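# Hook the loose cabinet's door open with the pivoting hook

## Task

Swing the cabinet door open and fasten it with the hook that pivots on the post: the hook's tip must hang downward through the eye on the door, touching none of the table, the post, the cabinet or the door. The cabinet is loose and has to finish standing flat on its base, or the task fails. The result counts only if it holds by itself; anything the robot is still holding in place at the end does not count.

## Robot and tools

Robot: two arms, left_arm and right_arm, each with a parallel two-finger gripper. The names are labels only; left_arm sits on the +y side. Shared scene frame: origin on the table top midway between the arms, +x out over the table, +z up. Each gripper's own axes: fingers point along +z, pads open and close along y. Reported gripper position is the point between the closed pads; closed fingertips reach about 33 mm past it, fully open about 9 mm. Closing pushes the tips about 24 mm further out, so keep that gap above surfaces. Printed hand positions may be off, more so at long reach.

The row (used by execute_actions and move): one flat list for both arms, 18 numbers, each in [-1, 1]. Order: left dx, dy, dz, rx, ry, rz, left position, force_limit, speed, then the same nine for the right arm. Optionally 14 more numbers in [0, 1] follow: stiffness scales for left_arm's 7 joints then right_arm's 7, in Joint positions order; a scale multiplies that joint's position gain and persists until changed. dx..rz are an offset, not a pose: expressed in that gripper's own axes, relative to the gripper's measured pose at the start of the action (for a call's first action, the pose in the latest result of this scene). 1.0 equals 0.6 m or 180 degrees; rx, ry, rz form one rotation vector. Every row in an action is relative to that same start pose, not to the prior row.

Finger numbers: position +1 = fully open (140 mm), about -0.8 = pads touching, -1 = close until blocked. force_limit: -1 about 14 N, 0 about 60 N, +1 about 107 N (parts up to 40 mm wide). speed: -1 about 30 mm/s, 0 about 140, +1 about 250. To leave a gripper unchanged, resend its previous three numbers; a 0 is a real command. To squeeze harder on a held part, raise force_limit and nudge position (e.g. -1 to -0.98).

execute_actions(actions): a list of actions; each action is a table of up to 15 rows, one row per 1/30 s step; a short table repeats its last row to fill 15 steps. An empty list just returns state and images. Each step, the commanded pose is clipped to within 70 mm and 16 degrees of the measured pose, so large offsets need several actions; after an action the arm continues at most to its last clipped pose. Position wins over orientation when both cannot be met. Elbows stop slightly short of straight.

move(target, speed, blocking): target is one 18+ number row as above, offsets from the pose in the scene's latest result showing one. Each gripper travels a straight line to its target; both arms finish together; duration 0.5 to 10 s, cut off at 10 s. speed is path top speed in m/s, 0.002 to 0.5 (default 0.25); rotation up to twice that in rad/s. Finger numbers are sent at the start. Paths do not avoid obstacles or the other arm; grippers lag and may overshoot speed near full reach. Faster moves and targets set further past a contact hit and press harder. blocking=false returns after 0.5 s while motion continues; until an ending is shown, use wait or stop before other commands. The extra move: line gives the ending (done, off_target, moving, held, fault) plus limits: paced = pose was clipped; held = a check blocked some steps (the arm may then jump faster). Distance to target per gripper is reported.

wait(seconds): 0 to 10; lets time run with the last commands held; returns early if a running move ends. stop(): brakes a running move (needs room; fingers keep moving). zoom_image(camera, region): camera is cam_high, cam_low, cam_left_wrist or cam_right_wrist; region [x0, y0, x1, y1] in pixels of that camera's last 504x504 image, at most 504 by 504. finished_scene(scene): ends the current scene (pass its number) after the last command is held; irreversible; reports success. Replying with no tool call ends everything.

Results: state line with each gripper's end_effector_position (m) and end_effector_quat_wxyz in the scene frame; Hand target lines; joint positions and torques; external torque estimates (include friction and held weight; one line per earlier action, up to 4). object_status: 0 moving, 1 blocked while opening, 2 blocked while closing (a grip), 3 reached target or pads met. position_measured is in counts, 3 fully open to 230 pads together, not linear. A pose unreachable line means the clearance check altered that arm's command. MOTOR HOT warns of heating; an OVER-TEMPERATURE FAULT brakes the arm until cool. TORQUE FAULT: a joint hit its load limit (waist/shoulder 35, upper arm roll 32, elbow 30, forearm roll/wrist pitch/wrist roll 12 N m, held weight included); the arm halts 10 s and drops the rest of the call.

To keep an arm still: in a reply's first call send the offset back to its desired pose, zeros afterwards. Avoid: knocking anything off the table, tipping the cabinet, slamming the door, hard hits or pushes, arms colliding or pressing each other, drops and slips. Random brief tugs or pushes on objects may occur. Efficient, smooth motion is preferred.

Each tool is called as a command line: name --argument value for each argument, lists and objects as JSON in quotes; but a table of rows of numbers goes row by row, as --pt "numbers of a row", without its own name.

## Session

execute_actions --actions '[]'

Scene clock: 0.00 s.
left_arm: end_effector_position=(+0.6175, +0.4865, +0.4196) position_measured=3 object_status=3 end_effector_quat_wxyz=(-0.002, +0.932, -0.361, +0.013) | right_arm: end_effector_position=(+0.5366, -0.4687, +0.2122) position_measured=3 object_status=3 end_effector_quat_wxyz=(+0.511, -0.510, +0.690, +0.050)
Joint positions: left_arm=[ 0.015 -0.004 -0.003 -1.565 -0.007  1.585 -0.778] | right_arm=[-0.564 -0.163 -0.194 -2.605  1.388  2.12  -1.303]
Joint velocities: left_arm=[-0.002  0.001 -0.    -0.001  0.001 -0.    -0.   ] | right_arm=[-0.001 -0.001  0.001  0.001 -0.     0.001  0.   ]
Joint torques (N m, as the joint torque sensors report them, + toward a larger angle): no reading
External joint torques (N m, as the arm's controller estimates them; a push from outside toward a larger angle lowers the number): no reading
Hand target (left_arm): +0.618, +0.487, +0.420; -0.002, +0.932, -0.361, +0.013
Hand target (right_arm): +0.537, -0.469, +0.212; +0.511, -0.510, +0.690, +0.050
Joint stiffness scale: left_arm=[1. 1. 1. 1. 1. 1. 1.] | right_arm=[1. 1. 1. 1. 1. 1. 1.]

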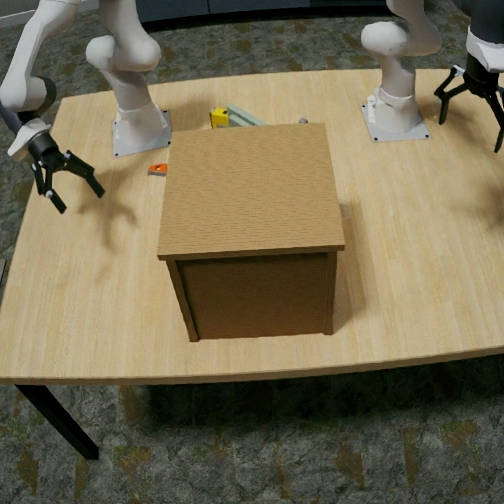

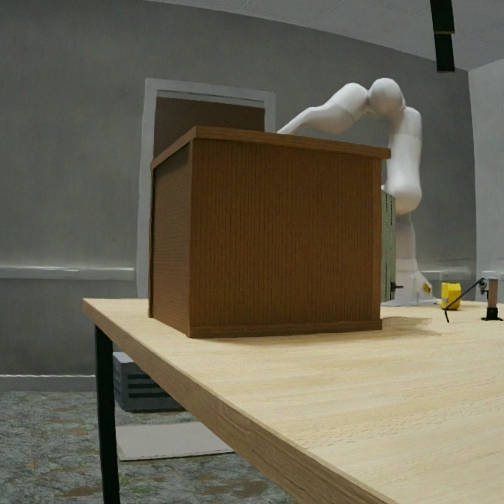

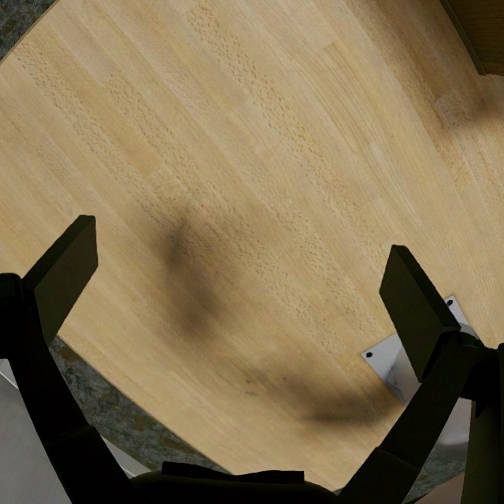

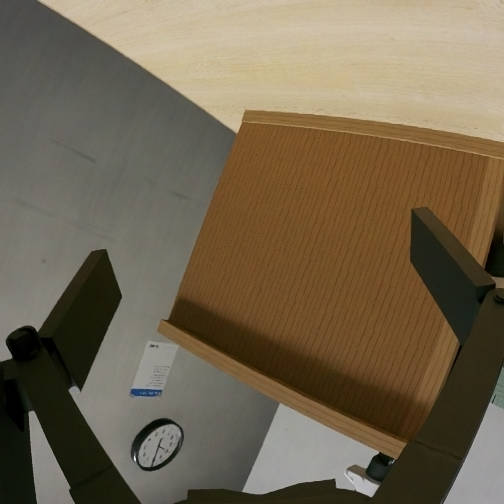

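zoom_image --camera "cam_low" --region '[364, 180, 504, 340]'

zoom_image --camera "cam_high" --region '[130, 80, 350, 200]'

Region (364, 180, 504, 340) of cam_low's 504x504 image, scaled by 3.150, with more detail than that image has; it fills the left 441 columns of this view, and the rest is white.

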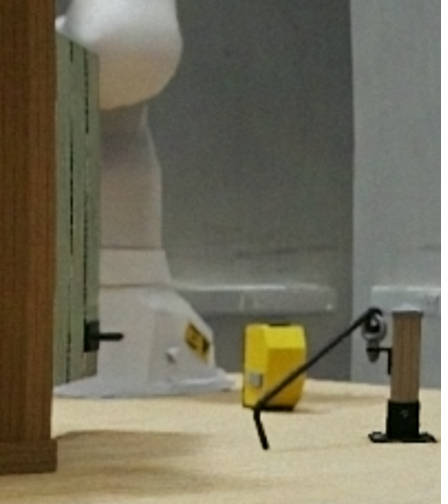

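Region (130, 80, 350, 200) of cam_high's 504x504 image, scaled by 2.291, with more detail than that image has; it fills the top 275 rows of this view, and the rest is white.

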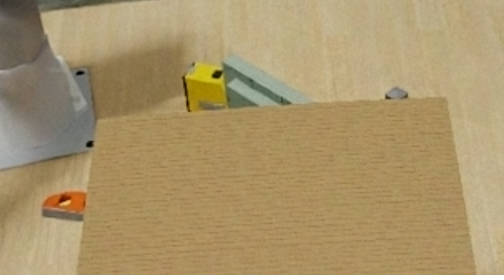

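move --target '[-0.184,0.168,-0.25,0,0,0.264,1,0,0, 0,0,0,0,0,0,1,0,0]'

move --target '[0.55,0.42,0,0,0,0,1,0,0, 0,0,0,0,0,0,1,0,0]'

Scene clock: 40.07 s.
left_arm: end_effector_position=(+0.4672, +0.4839, +0.5688) position_measured=3 object_status=3 end_effector_quat_wxyz=(-0.007, +0.712, -0.702, +0.013) | right_arm: end_effector_position=(+0.5366, -0.4687, +0.2122) position_measured=3 object_status=3 end_effector_quat_wxyz=(+0.511, -0.510, +0.690, +0.050)
Joint positions: left_arm=[-0.11  -0.284  0.101 -1.453  0.021  1.199  0.022] | right_arm=[-0.564 -0.163 -0.194 -2.605  1.388  2.12  -1.303]
Joint velocities: left_arm=[ 0.001  0.     0.002  0.002 -0.    -0.003  0.032] | right_arm=[ 0.    -0.    -0.     0.    -0.    -0.     0.001]
Joint torques (N m, as the joint torque sensors report them, + toward a larger angle): left_arm=[ -0.24 -16.92  -0.3   20.61   1.67   1.96   0.42] | right_arm=[  0.92 -24.14   0.72  20.38   0.43  -0.36  -0.15]
External joint torques (N m, as the arm's controller estimates them; a push from outside toward a larger angle lowers the number): left_arm=[-0.35  0.55  0.72  0.8   0.96 -0.61  0.42] | right_arm=[ 0.93 -1.48  0.06 -0.46 -0.08 -0.11 -0.11]
Hand target (left_arm): +0.467, +0.485, +0.569; -0.007, +0.707, -0.707, +0.011
Hand target (right_arm): +0.537, -0.469, +0.212; +0.511, -0.510, +0.690, +0.050
Off the commanded pose (left_arm): 0.005 m, 1 deg.
Off the commanded pose (right_arm): 0.000 m, 0 deg.
Joint stiffness scale: left_arm=[1. 1. 1. 1. 1. 1. 1.] | right_arm=[1. 1. 1. 1. 1. 1. 1.]
move: off_target (left_arm)

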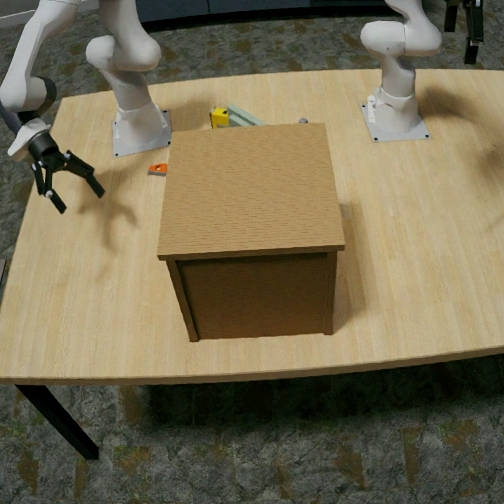

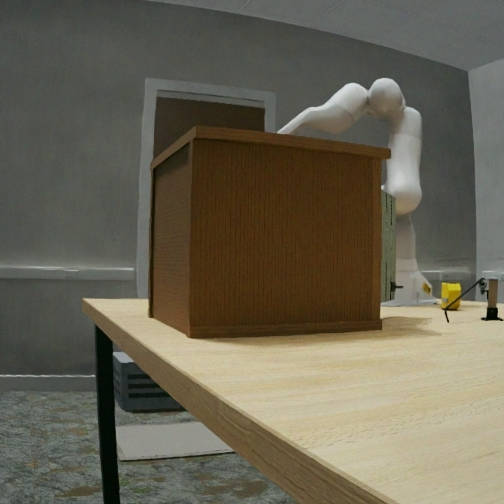

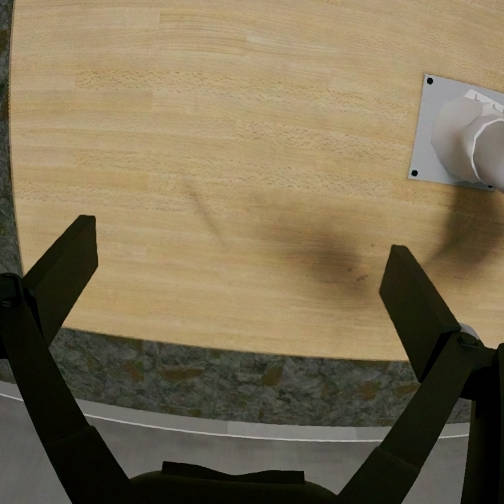

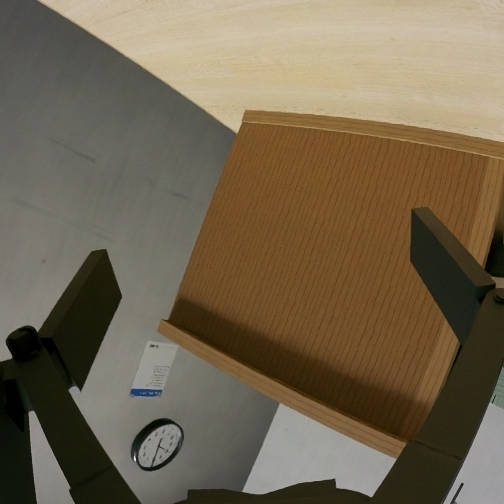

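Scene clock: 42.53 s.
left_arm: end_effector_position=(+0.2224, +0.1449, +0.5668) position_measured=3 object_status=3 end_effector_quat_wxyz=(-0.002, +0.707, -0.707, +0.014) | right_arm: end_effector_position=(+0.5366, -0.4687, +0.2122) position_measured=3 object_status=3 end_effector_quat_wxyz=(+0.511, -0.510, +0.690, +0.050)
Joint positions: left_arm=[ 0.025 -0.649 -0.594 -1.576 -0.4    1.081 -0.634] | right_arm=[-0.564 -0.163 -0.194 -2.605  1.388  2.12  -1.303]
Joint velocities: left_arm=[ 0.007 -0.005 -0.001  0.001 -0.007 -0.006 -0.025] | right_arm=[ 0.     0.001  0.001  0.001 -0.001  0.001  0.001]
Joint torques (N m, as the joint torque sensors report them, + toward a larger angle): left_arm=[ 1.51  1.27 10.49 17.29 -0.38  2.17 -0.35] | right_arm=[  0.74 -24.42   0.18  20.98   0.5   -0.4   -0.22]
External joint torques (N m, as the arm's controller estimates them; a push from outside toward a larger angle lowers the number): left_arm=[ 1.6  -1.12  0.15  0.63 -1.1  -0.42 -0.35] | right_arm=[ 0.67 -1.79 -0.56  0.16  0.   -0.13 -0.18]
Hand target (left_arm): +0.220, +0.144, +0.567; -0.001, +0.711, -0.703, +0.013
Hand target (right_arm): +0.537, -0.469, +0.212; +0.511, -0.510, +0.690, +0.050
Off the commanded pose (left_arm): 0.006 m, 1 deg.
Off the commanded pose (right_arm): 0.000 m, 0 deg.
Joint stiffness scale: left_arm=[1. 1. 1. 1. 1. 1. 1.] | right_arm=[1. 1. 1. 1. 1. 1. 1.]
move: off_target (left_arm)

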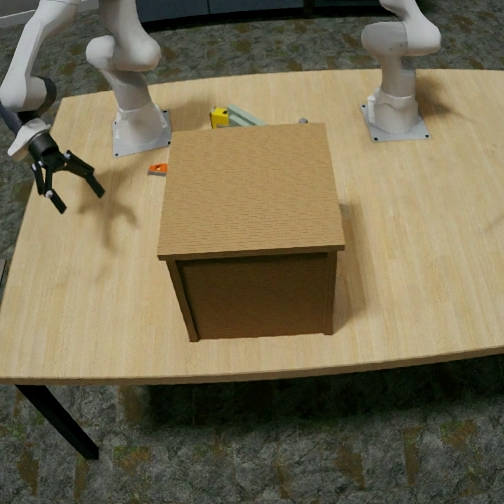

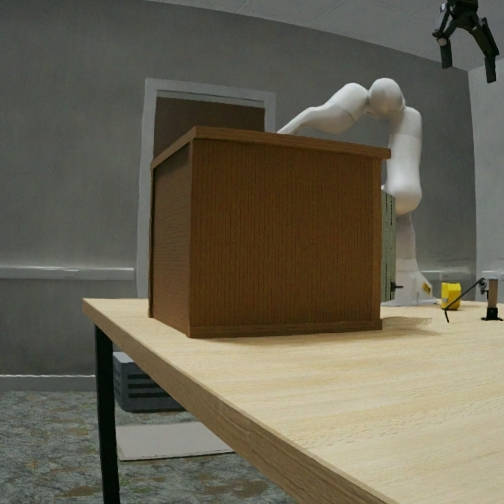

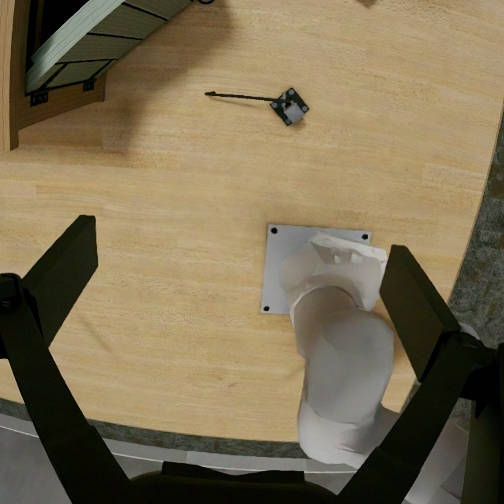

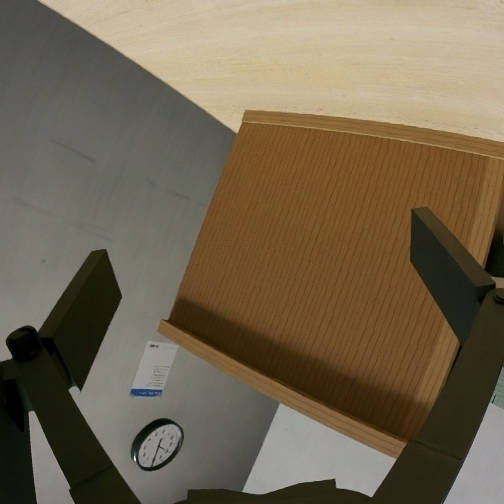

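move --target '[0.28,-0.05,0.13,0,0,0,1,0,0, 0,0,0,0,0,0,1,0,0]'

Scene clock: 53.67 s.
left_arm: end_effector_position=(+0.2555, -0.0234, +0.4891) position_measured=3 object_status=3 end_effector_quat_wxyz=(-0.000, +0.703, -0.711, +0.014) | right_arm: end_effector_position=(+0.5366, -0.4687, +0.2122) position_measured=3 object_status=3 end_effector_quat_wxyz=(+0.511, -0.510, +0.690, +0.050)
Joint positions: left_arm=[ 0.404 -0.431 -1.237 -1.43  -0.418  1.334 -0.865] | right_arm=[-0.564 -0.163 -0.194 -2.605  1.388  2.12  -1.303]
Joint velocities: left_arm=[ 0.008 -0.004 -0.006  0.004 -0.004 -0.002 -0.025] | right_arm=[-0.001  0.002 -0.002  0.001 -0.001 -0.     0.002]
Joint torques (N m, as the joint torque sensors report them, + toward a larger angle): left_arm=[ 1.35  6.6  11.44 20.75 -0.2   2.06 -0.28] | right_arm=[  0.96 -24.48   0.75  20.75   0.34  -0.4   -0.16]
External joint torques (N m, as the arm's controller estimates them; a push from outside toward a larger angle lowers the number): left_arm=[ 1.37 -1.53 -0.46  1.23 -1.01 -0.53 -0.28] | right_arm=[ 0.99 -1.91  0.12 -0.02 -0.17 -0.15 -0.11]
Hand target (left_arm): +0.254, -0.024, +0.489; +0.001, +0.707, -0.707, +0.013
Hand target (right_arm): +0.537, -0.469, +0.212; +0.511, -0.510, +0.690, +0.050
Off the commanded pose (left_arm): 0.004 m, 1 deg.
Off the commanded pose (right_arm): 0.000 m, 0 deg.
Joint stiffness scale: left_arm=[1. 1. 1. 1. 1. 1. 1.] | right_arm=[1. 1. 1. 1. 1. 1. 1.]
move: off_target (left_arm)

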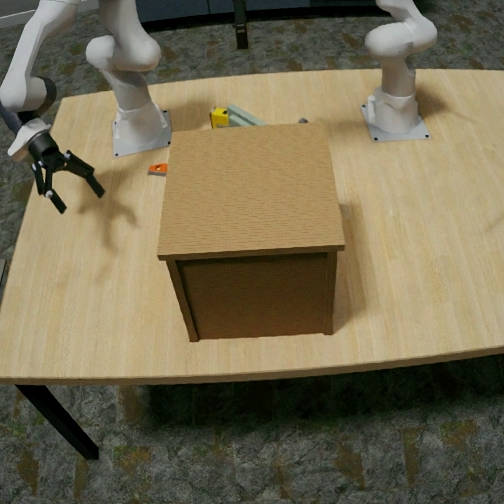

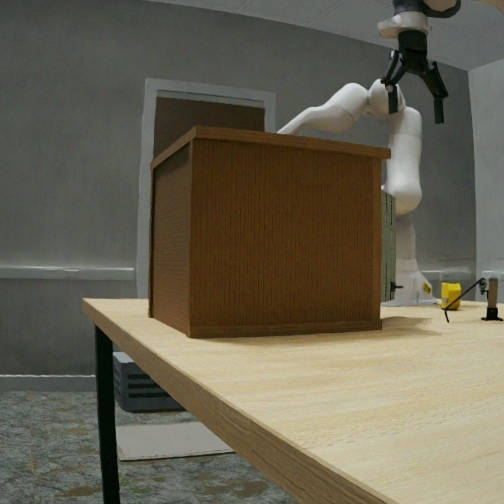

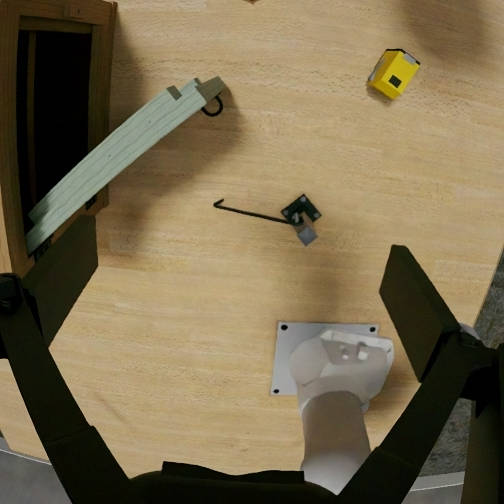

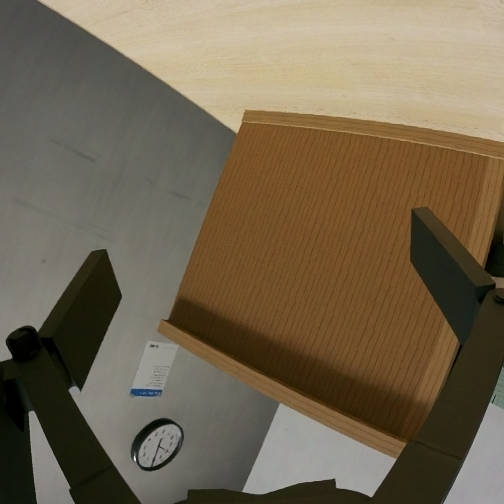

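zoom_image --camera "cam_left_wrist" --region '[150, 60, 350, 260]'

Region (150, 60, 350, 260) of cam_left_wrist's 504x504 image, scaled by 2.520, with more detail than that image has.

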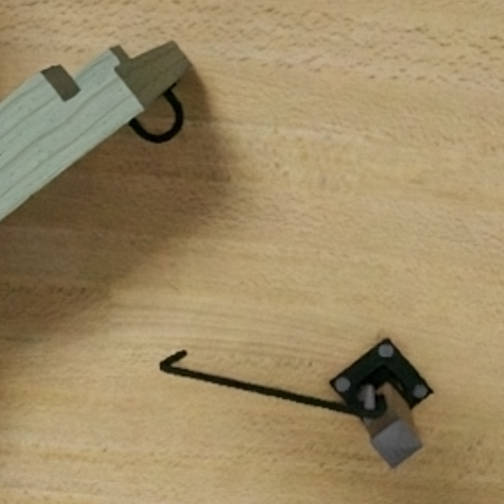

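move --target '[-0.247,-0.024,0.317,0,0,0.478,0,-0.5,0, -0.086,0.252,-0.103,-0.202,-0.121,-0.126,-1,0,0]'

Scene clock: 126.13 s.
left_arm: end_effector_position=(+0.2730, +0.1239, +0.3014) position_measured=129 object_status=3 end_effector_quat_wxyz=(+0.009, -0.039, +0.999, -0.013) | right_arm: end_effector_position=(+0.3794, -0.4023, +0.2091) position_measured=233 object_status=3 end_effector_quat_wxyz=(-0.441, +0.745, -0.432, -0.254)
Joint positions: left_arm=[-0.687 -0.567 -0.294 -2.394 -0.165  1.874  0.641] | right_arm=[-0.576 -0.038 -0.268 -2.427  0.748  1.555 -1.525]
Joint velocities: left_arm=[-0.002 -0.001  0.002  0.     0.001  0.003  0.027] | right_arm=[-0.001  0.     0.001 -0.    -0.    -0.001 -0.006]
Joint torques (N m, as the joint torque sensors report them, + toward a larger angle): left_arm=[ -0.19 -11.91   5.12  22.56   1.79   3.     0.36] | right_arm=[  2.17 -26.3    0.79  20.34   0.54  -1.27  -0.61]
External joint torques (N m, as the arm's controller estimates them; a push from outside toward a larger angle lowers the number): left_arm=[-0.16 -0.14  1.25 -1.62  1.04  0.46  0.36] | right_arm=[ 2.17 -0.58  0.6   0.81 -1.05 -0.67 -0.57]
Hand target (left_arm): +0.274, +0.124, +0.301; +0.011, -0.031, +0.999, -0.013
Hand target (right_arm): +0.378, -0.401, +0.209; -0.441, +0.748, -0.426, -0.254
Off the commanded pose (left_arm): 0.007 m, 1 deg.
Off the commanded pose (right_arm): 0.004 m, 1 deg.
Joint stiffness scale: left_arm=[1. 1. 1. 1. 1. 1. 1.] | right_arm=[1. 1. 1. 1. 1. 1. 1.]
move: off_target (left_arm, right_arm)

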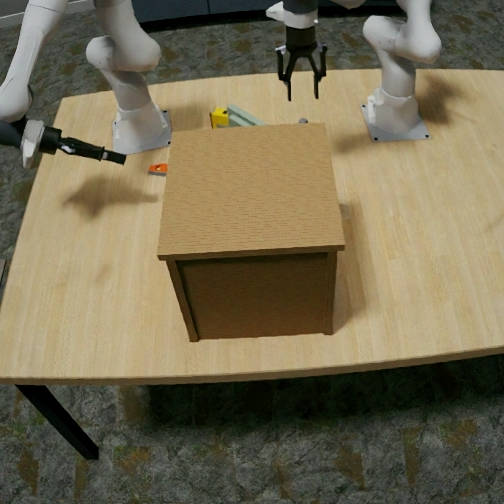

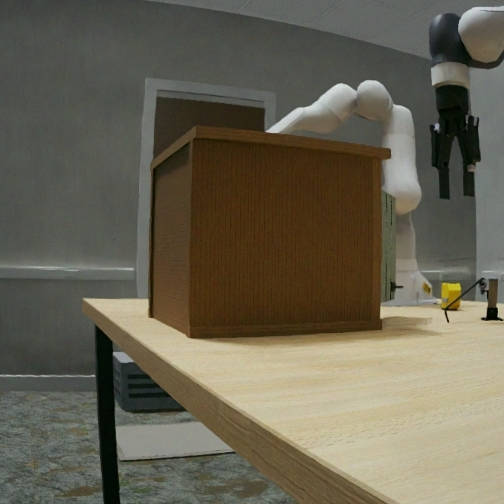

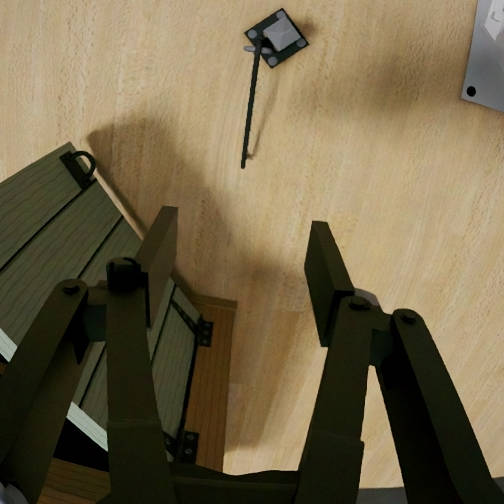

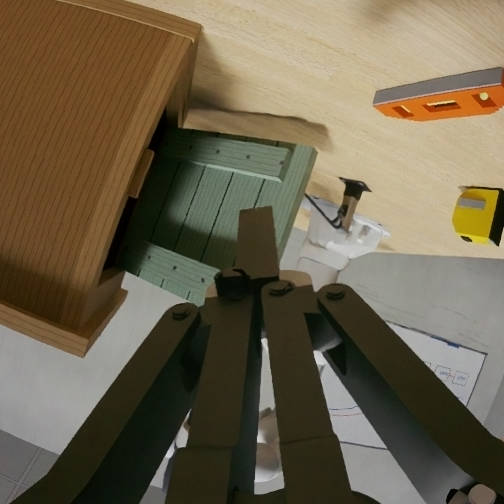

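move --target '[0.007,0.009,0.278,-0.008,0.139,0,-0.2,-0.5,0, -0.185,-0.078,0.4275,0,0,0,-1,0,0]' --speed 0.2

Scene clock: 159.33 s.
left_arm: end_effector_position=(+0.2714, +0.1298, +0.1322) position_measured=154 object_status=3 end_effector_quat_wxyz=(-0.207, -0.045, +0.977, -0.005) | right_arm: end_effector_position=(+0.3668, -0.1170, +0.1945) position_measured=233 object_status=3 end_effector_quat_wxyz=(-0.445, +0.748, -0.424, -0.252)
Joint positions: left_arm=[-0.697 -0.102 -0.123 -2.429 -0.356  2.016  0.908] | right_arm=[-0.23  -0.303  0.174 -2.787  1.362  1.98  -1.386]
Joint velocities: left_arm=[-0.     0.001 -0.    -0.    -0.001  0.     0.029] | right_arm=[0.001 0.001 0.    0.001 0.004 0.01  0.007]
Joint torques (N m, as the joint torque sensors report them, + toward a larger angle): left_arm=[  0.56 -24.38   1.4   21.38  -0.77   1.88   0.37] | right_arm=[  1.3  -16.63  -0.79  21.11   1.69   0.03   0.18]
External joint torques (N m, as the arm's controller estimates them; a push from outside toward a larger angle lowers the number): left_arm=[ 0.57  0.49  1.13  0.57 -1.05  0.44  0.36] | right_arm=[ 1.32 -0.01  0.82  1.16  0.83  0.44  0.23]
Hand target (left_arm): +0.273, +0.128, +0.133; -0.206, -0.040, +0.978, -0.009
Hand target (right_arm): +0.369, -0.117, +0.194; -0.444, +0.745, -0.429, -0.252
Off the commanded pose (left_arm): 0.006 m, 1 deg.
Off the commanded pose (right_arm): 0.005 m, 1 deg.
Joint stiffness scale: left_arm=[1. 1. 1. 1. 1. 1. 1.] | right_arm=[1. 1. 1. 1. 1. 1. 1.]
move: off_target (left_arm, right_arm)

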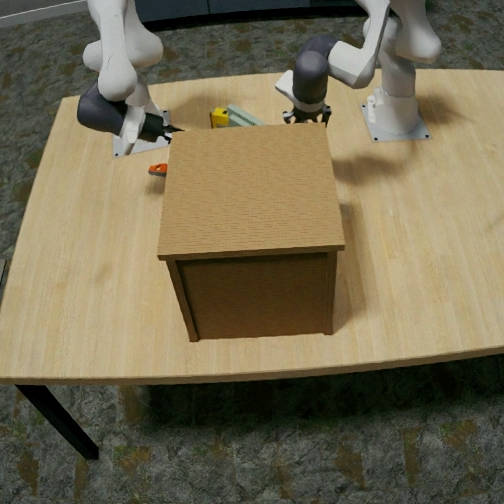

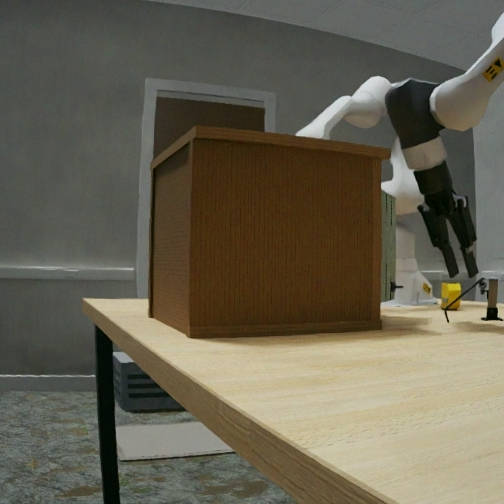

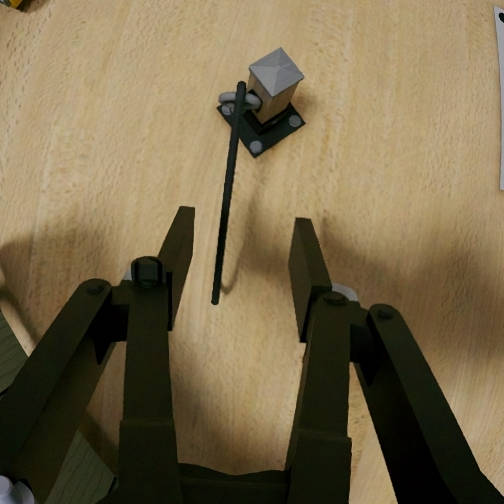

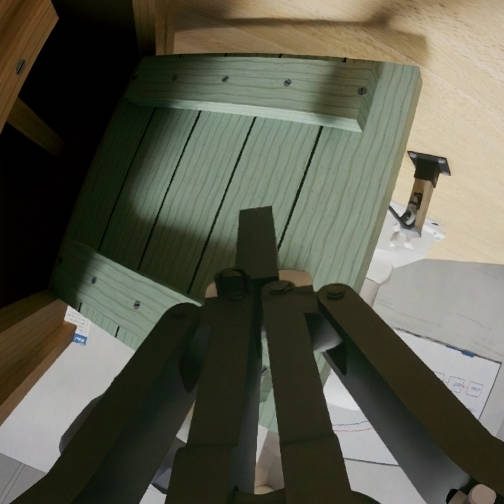

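move --target '[0,-0.02,0.095,0,0,0,-0.2,-0.5,0, -0.049,-0.028,0.102,0,0,0,-1,0,0]' --speed 0.05

Scene clock: 180.73 s.
left_arm: end_effector_position=(+0.2501, +0.1185, +0.0806) position_measured=154 object_status=3 end_effector_quat_wxyz=(-0.207, -0.043, +0.977, -0.004) | right_arm: end_effector_position=(+0.3649, -0.0464, +0.1964) position_measured=233 object_status=3 end_effector_quat_wxyz=(-0.447, +0.750, -0.419, -0.251)
Joint positions: left_arm=[-0.726 -0.017 -0.159 -2.488 -0.399  2.167  0.917] | right_arm=[-0.134 -0.268  0.307 -2.747  1.546  2.086 -1.368]
Joint velocities: left_arm=[ 0.001  0.    -0.001  0.    -0.001  0.01   0.001] | right_arm=[ 0.001 -0.001  0.003  0.002  0.005  0.008  0.004]
Joint torques (N m, as the joint torque sensors report them, + toward a larger angle): left_arm=[ -0.78 -25.3   -0.71  17.64  -0.78   1.91  -0.25] | right_arm=[  1.49 -18.78  -1.25  21.4    1.32   0.     0.27]
External joint torques (N m, as the arm's controller estimates them; a push from outside toward a larger angle lowers the number): left_arm=[-0.79  0.8  -0.78 -1.5  -1.08  0.48 -0.26] | right_arm=[ 1.43 -1.3   0.81  1.24  0.73  0.39  0.32]
Hand target (left_arm): +0.249, +0.117, +0.080; -0.207, -0.046, +0.977, -0.005
Hand target (right_arm): +0.366, -0.046, +0.196; -0.446, +0.747, -0.423, -0.252
Off the commanded pose (left_arm): 0.002 m, 0 deg.
Off the commanded pose (right_arm): 0.002 m, 1 deg.
Joint stiffness scale: left_arm=[1. 1. 1. 1. 1. 1. 1.] | right_arm=[1. 1. 1. 1. 1. 1. 1.]
move: done

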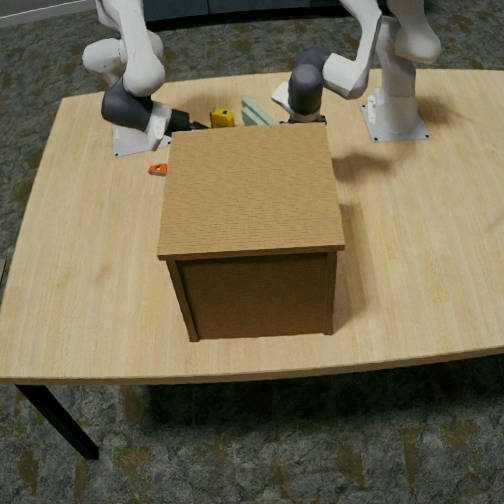

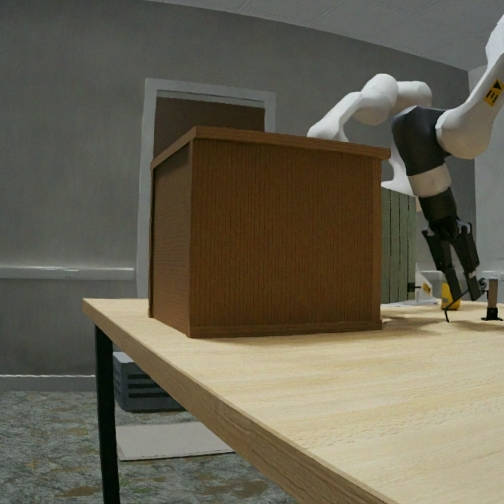

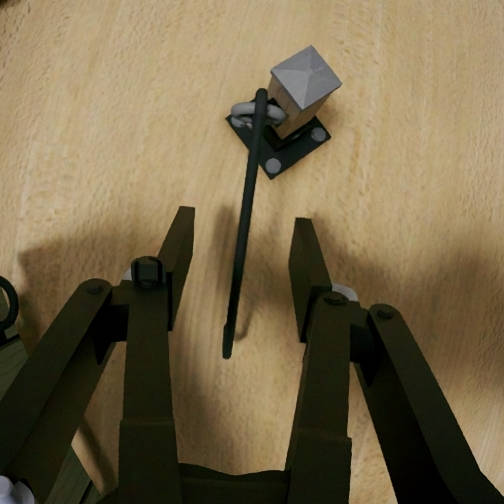

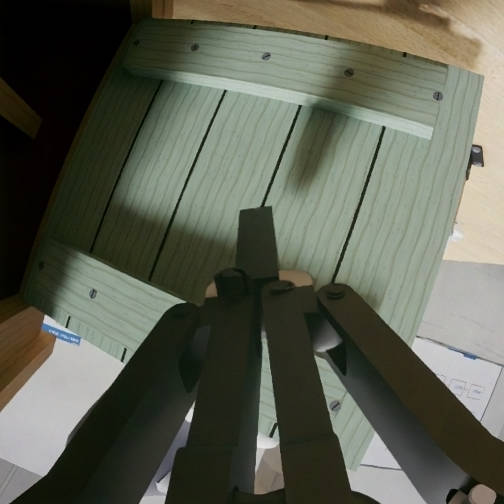

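zoom_image --camera "cam_low" --region '[394, 240, 504, 340]'

zoom_image --camera "cam_left_wrist" --region '[200, 40, 360, 200]'

Region (394, 240, 504, 340) of cam_low's 504x504 image, scaled by 4.582, with more detail than that image has; it fills the top 458 rows of this view, and the rest is white.

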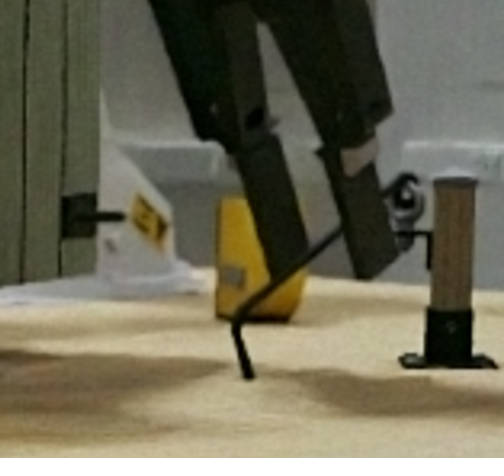

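Region (200, 40, 360, 200) of cam_left_wrist's 504x504 image, scaled by 3.150, with more detail than that image has.

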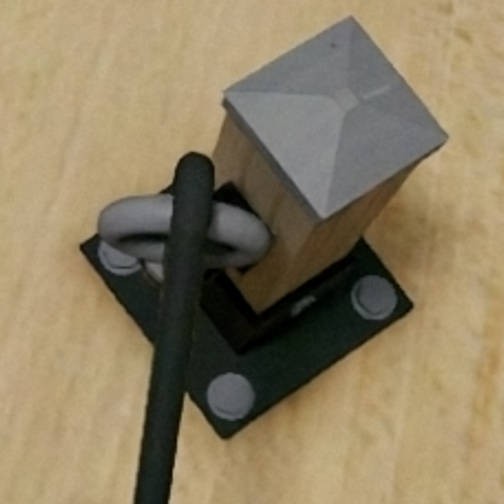

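move --target '[0,-0.002,0.004,0,0,0,-1,-0.3,-0.5, 0,0,0,0,0,0,-1,0,0]' --speed 0.05

Scene clock: 200.77 s.
left_arm: end_effector_position=(+0.2499, +0.1186, +0.0791) position_measured=226 object_status=2 end_effector_quat_wxyz=(-0.207, -0.043, +0.977, -0.004) | right_arm: end_effector_position=(+0.3653, -0.0465, +0.1963) position_measured=233 object_status=3 end_effector_quat_wxyz=(-0.447, +0.749, -0.419, -0.251)
Joint positions: left_arm=[-0.726 -0.013 -0.159 -2.489 -0.4    2.169  0.918] | right_arm=[-0.134 -0.268  0.308 -2.747  1.546  2.088 -1.367]
Joint velocities: left_arm=[-0.002 -0.     0.001  0.001  0.     0.001  0.002] | right_arm=[ 0.     0.002 -0.    -0.002  0.002 -0.     0.001]
Joint torques (N m, as the joint torque sensors report them, + toward a larger angle): left_arm=[ -0.66 -25.15  -0.79  18.43  -0.24   2.03  -0.06] | right_arm=[  1.11 -18.95  -1.8   19.63   0.3   -0.72  -0.2 ]
External joint torques (N m, as the arm's controller estimates them; a push from outside toward a larger angle lowers the number): left_arm=[-0.65  0.96 -0.83 -0.62 -0.55  0.6  -0.07] | right_arm=[ 1.13 -1.62  0.33 -0.41 -0.29 -0.35 -0.16]
Hand target (left_arm): +0.249, +0.117, +0.078; -0.207, -0.043, +0.977, -0.004
Hand target (right_arm): +0.365, -0.046, +0.196; -0.447, +0.750, -0.419, -0.251
Off the commanded pose (left_arm): 0.002 m, 0 deg.
Off the commanded pose (right_arm): 0.000 m, 0 deg.
Joint stiffness scale: left_arm=[1. 1. 1. 1. 1. 1. 1.] | right_arm=[1. 1. 1. 1. 1. 1. 1.]
move: done

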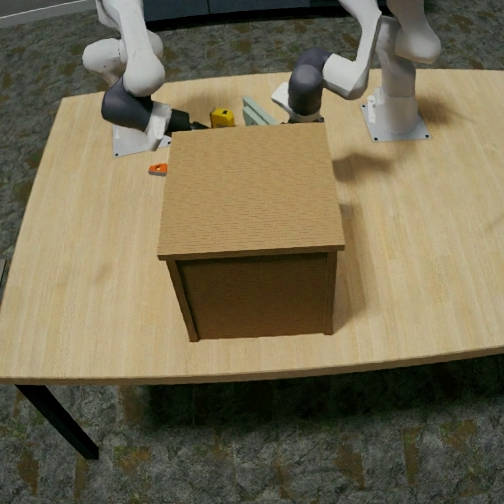

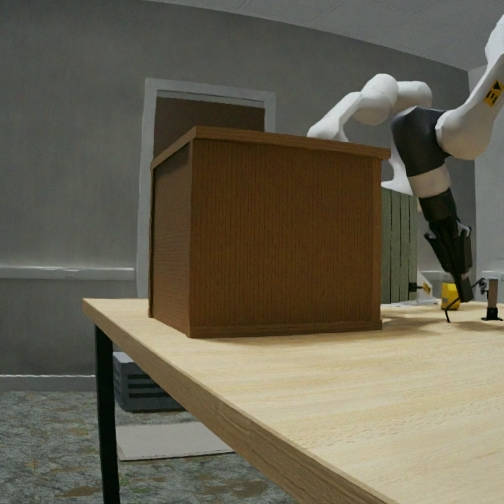

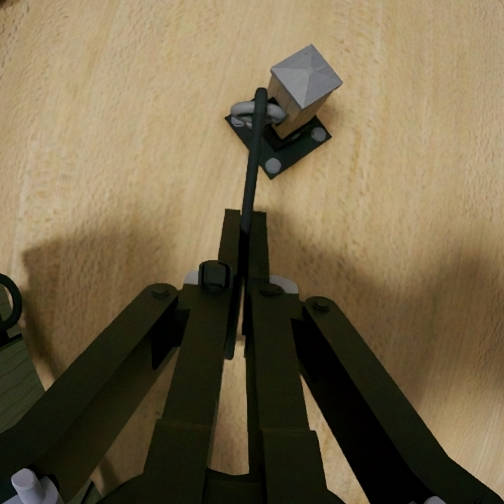

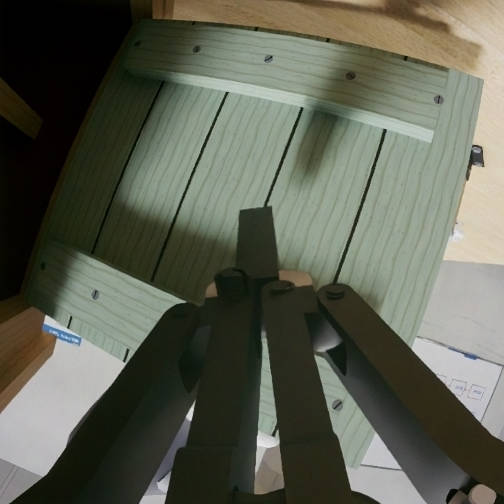

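move --target '[0.0152,0,-0.0325,0,-0.1,0,-1,-0.3,-0.5, 0,0,0,0,0,0,-1,0,0]' --speed 0.1

move --target '[0.0152,0,-0.0325,0,-0.1,0,-1,-0.3,-0.5, 0,0,0,0,0,0,-1,0,0]' --speed 0.1

zoom_image --camera "cam_low" --region '[394, 240, 504, 340]'

Scene clock: 227.87 s.
left_arm: end_effector_position=(+0.2482, +0.1171, +0.1021) position_measured=226 object_status=2 end_effector_quat_wxyz=(-0.055, -0.034, +0.998, +0.001) | right_arm: end_effector_position=(+0.3653, -0.0465, +0.1963) position_measured=233 object_status=3 end_effector_quat_wxyz=(-0.447, +0.749, -0.419, -0.251)
Joint positions: left_arm=[-0.739 -0.246 -0.318 -2.655 -0.24   2.348  0.674] | right_arm=[-0.134 -0.268  0.308 -2.747  1.546  2.088 -1.367]
Joint velocities: left_arm=[ 0.007 -0.001 -0.007 -0.002  0.003 -0.    -0.029] | right_arm=[-0.001  0.     0.001  0.002 -0.002  0.001  0.001]
Joint torques (N m, as the joint torque sensors report them, + toward a larger angle): left_arm=[  0.97 -19.9    0.43  18.3    1.14   2.45  -0.48] | right_arm=[  1.12 -19.25  -1.72  19.89   0.53  -0.53  -0.13]
External joint torques (N m, as the arm's controller estimates them; a push from outside toward a larger angle lowers the number): left_arm=[ 0.89 -1.04 -1.28 -2.11  0.63  0.19 -0.47] | right_arm=[ 1.14 -1.86  0.42 -0.26 -0.06 -0.16 -0.08]
Hand target (left_arm): +0.248, +0.117, +0.102; -0.054, -0.041, +0.998, +0.002
Hand target (right_arm): +0.365, -0.046, +0.196; -0.447, +0.749, -0.419, -0.251
Off the commanded pose (left_arm): 0.002 m, 1 deg.
Off the commanded pose (right_arm): 0.000 m, 0 deg.
Joint stiffness scale: left_arm=[1. 1. 1. 1. 1. 1. 1.] | right_arm=[1. 1. 1. 1. 1. 1. 1.]
move: done

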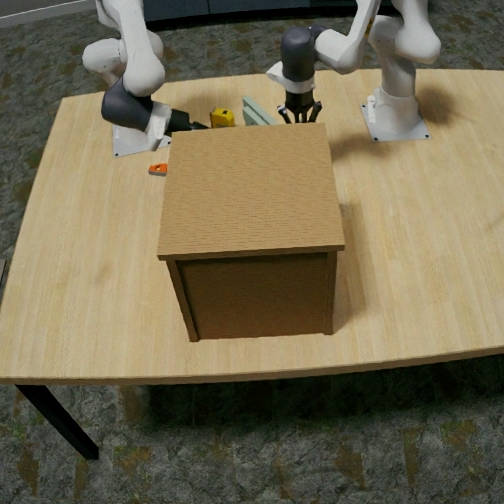

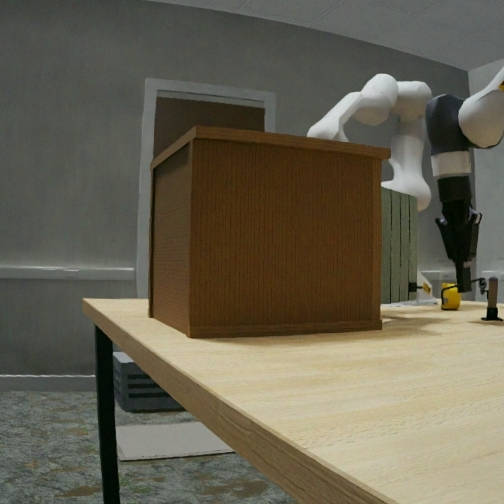

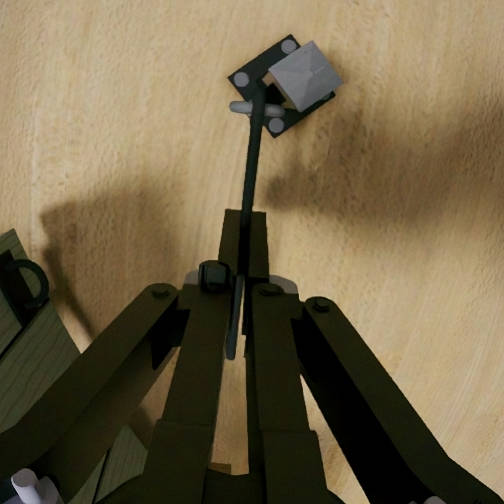

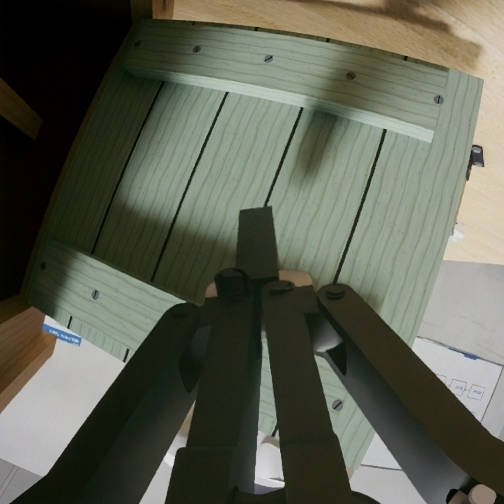

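Scene clock: 229.90 s.
left_arm: end_effector_position=(+0.2388, +0.1146, +0.1232) position_measured=226 object_status=2 end_effector_quat_wxyz=(+0.099, -0.021, +0.995, +0.007) | right_arm: end_effector_position=(+0.3653, -0.0465, +0.1963) position_measured=233 object_status=3 end_effector_quat_wxyz=(-0.447, +0.749, -0.419, -0.251)
Joint positions: left_arm=[-0.662 -0.46  -0.621 -2.773 -0.11   2.445  0.412] | right_arm=[-0.134 -0.268  0.308 -2.747  1.546  2.088 -1.367]
Joint velocities: left_arm=[ 0.01  -0.005 -0.015 -0.001  0.001 -0.001 -0.026] | right_arm=[ 0.    -0.001  0.     0.    -0.001 -0.001  0.   ]
Joint torques (N m, as the joint torque sensors report them, + toward a larger angle): left_arm=[  2.09 -11.79   5.04  19.05  -0.16   2.44  -0.3 ] | right_arm=[  0.75 -19.13  -2.5   20.19   0.46  -0.52  -0.15]
External joint torques (N m, as the arm's controller estimates them; a push from outside toward a larger angle lowers the number): left_arm=[ 2.12 -1.04 -0.38 -1.57 -0.63 -0.16 -0.29] | right_arm=[ 0.69 -1.67 -0.44  0.04 -0.12 -0.14 -0.11]
Hand target (left_arm): +0.239, +0.116, +0.123; +0.099, -0.030, +0.995, +0.006
Hand target (right_arm): +0.365, -0.046, +0.196; -0.447, +0.749, -0.419, -0.251
Off the commanded pose (left_arm): 0.003 m, 1 deg.
Off the commanded pose (right_arm): 0.000 m, 0 deg.
Joint stiffness scale: left_arm=[1. 1. 1. 1. 1. 1. 1.] | right_arm=[1. 1. 1. 1. 1. 1. 1.]
move: done

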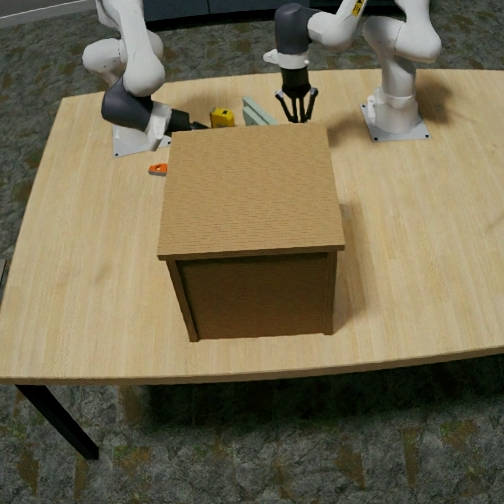

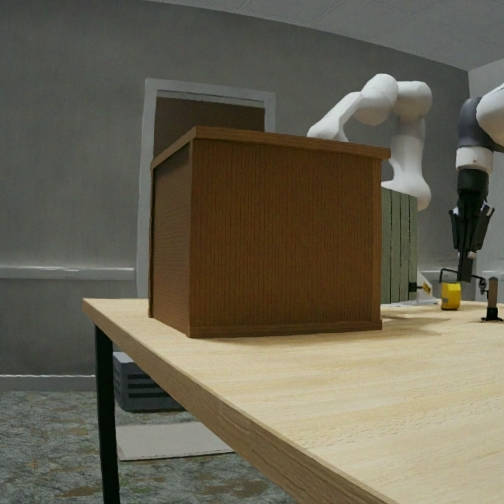

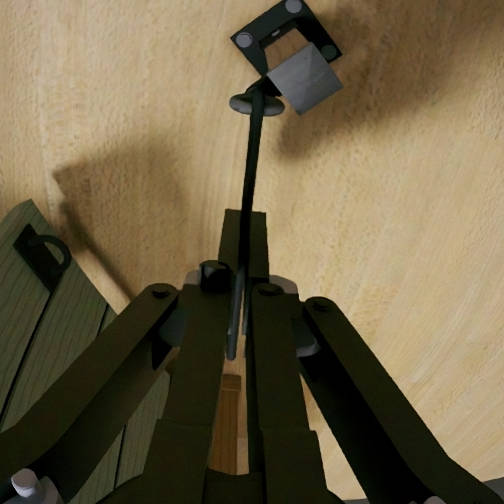

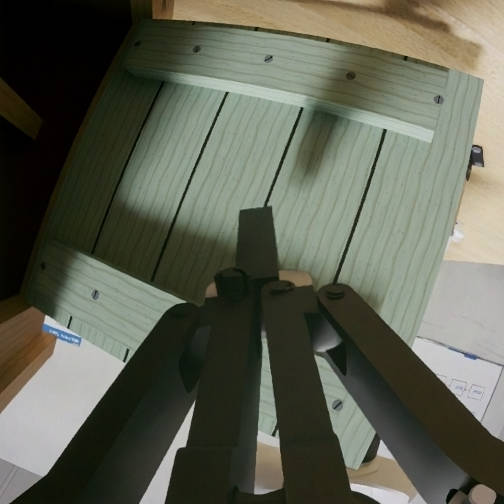

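Region (394, 240, 504, 340) of cam_low's 504x504 image, scaled by 4.582, with more detail than that image has; it fills the top 458 rows of this view, and the rest is white.

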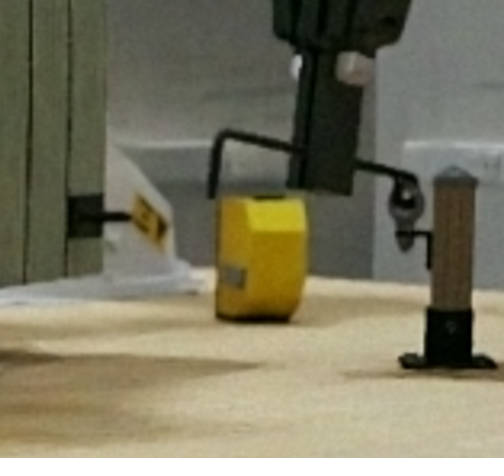

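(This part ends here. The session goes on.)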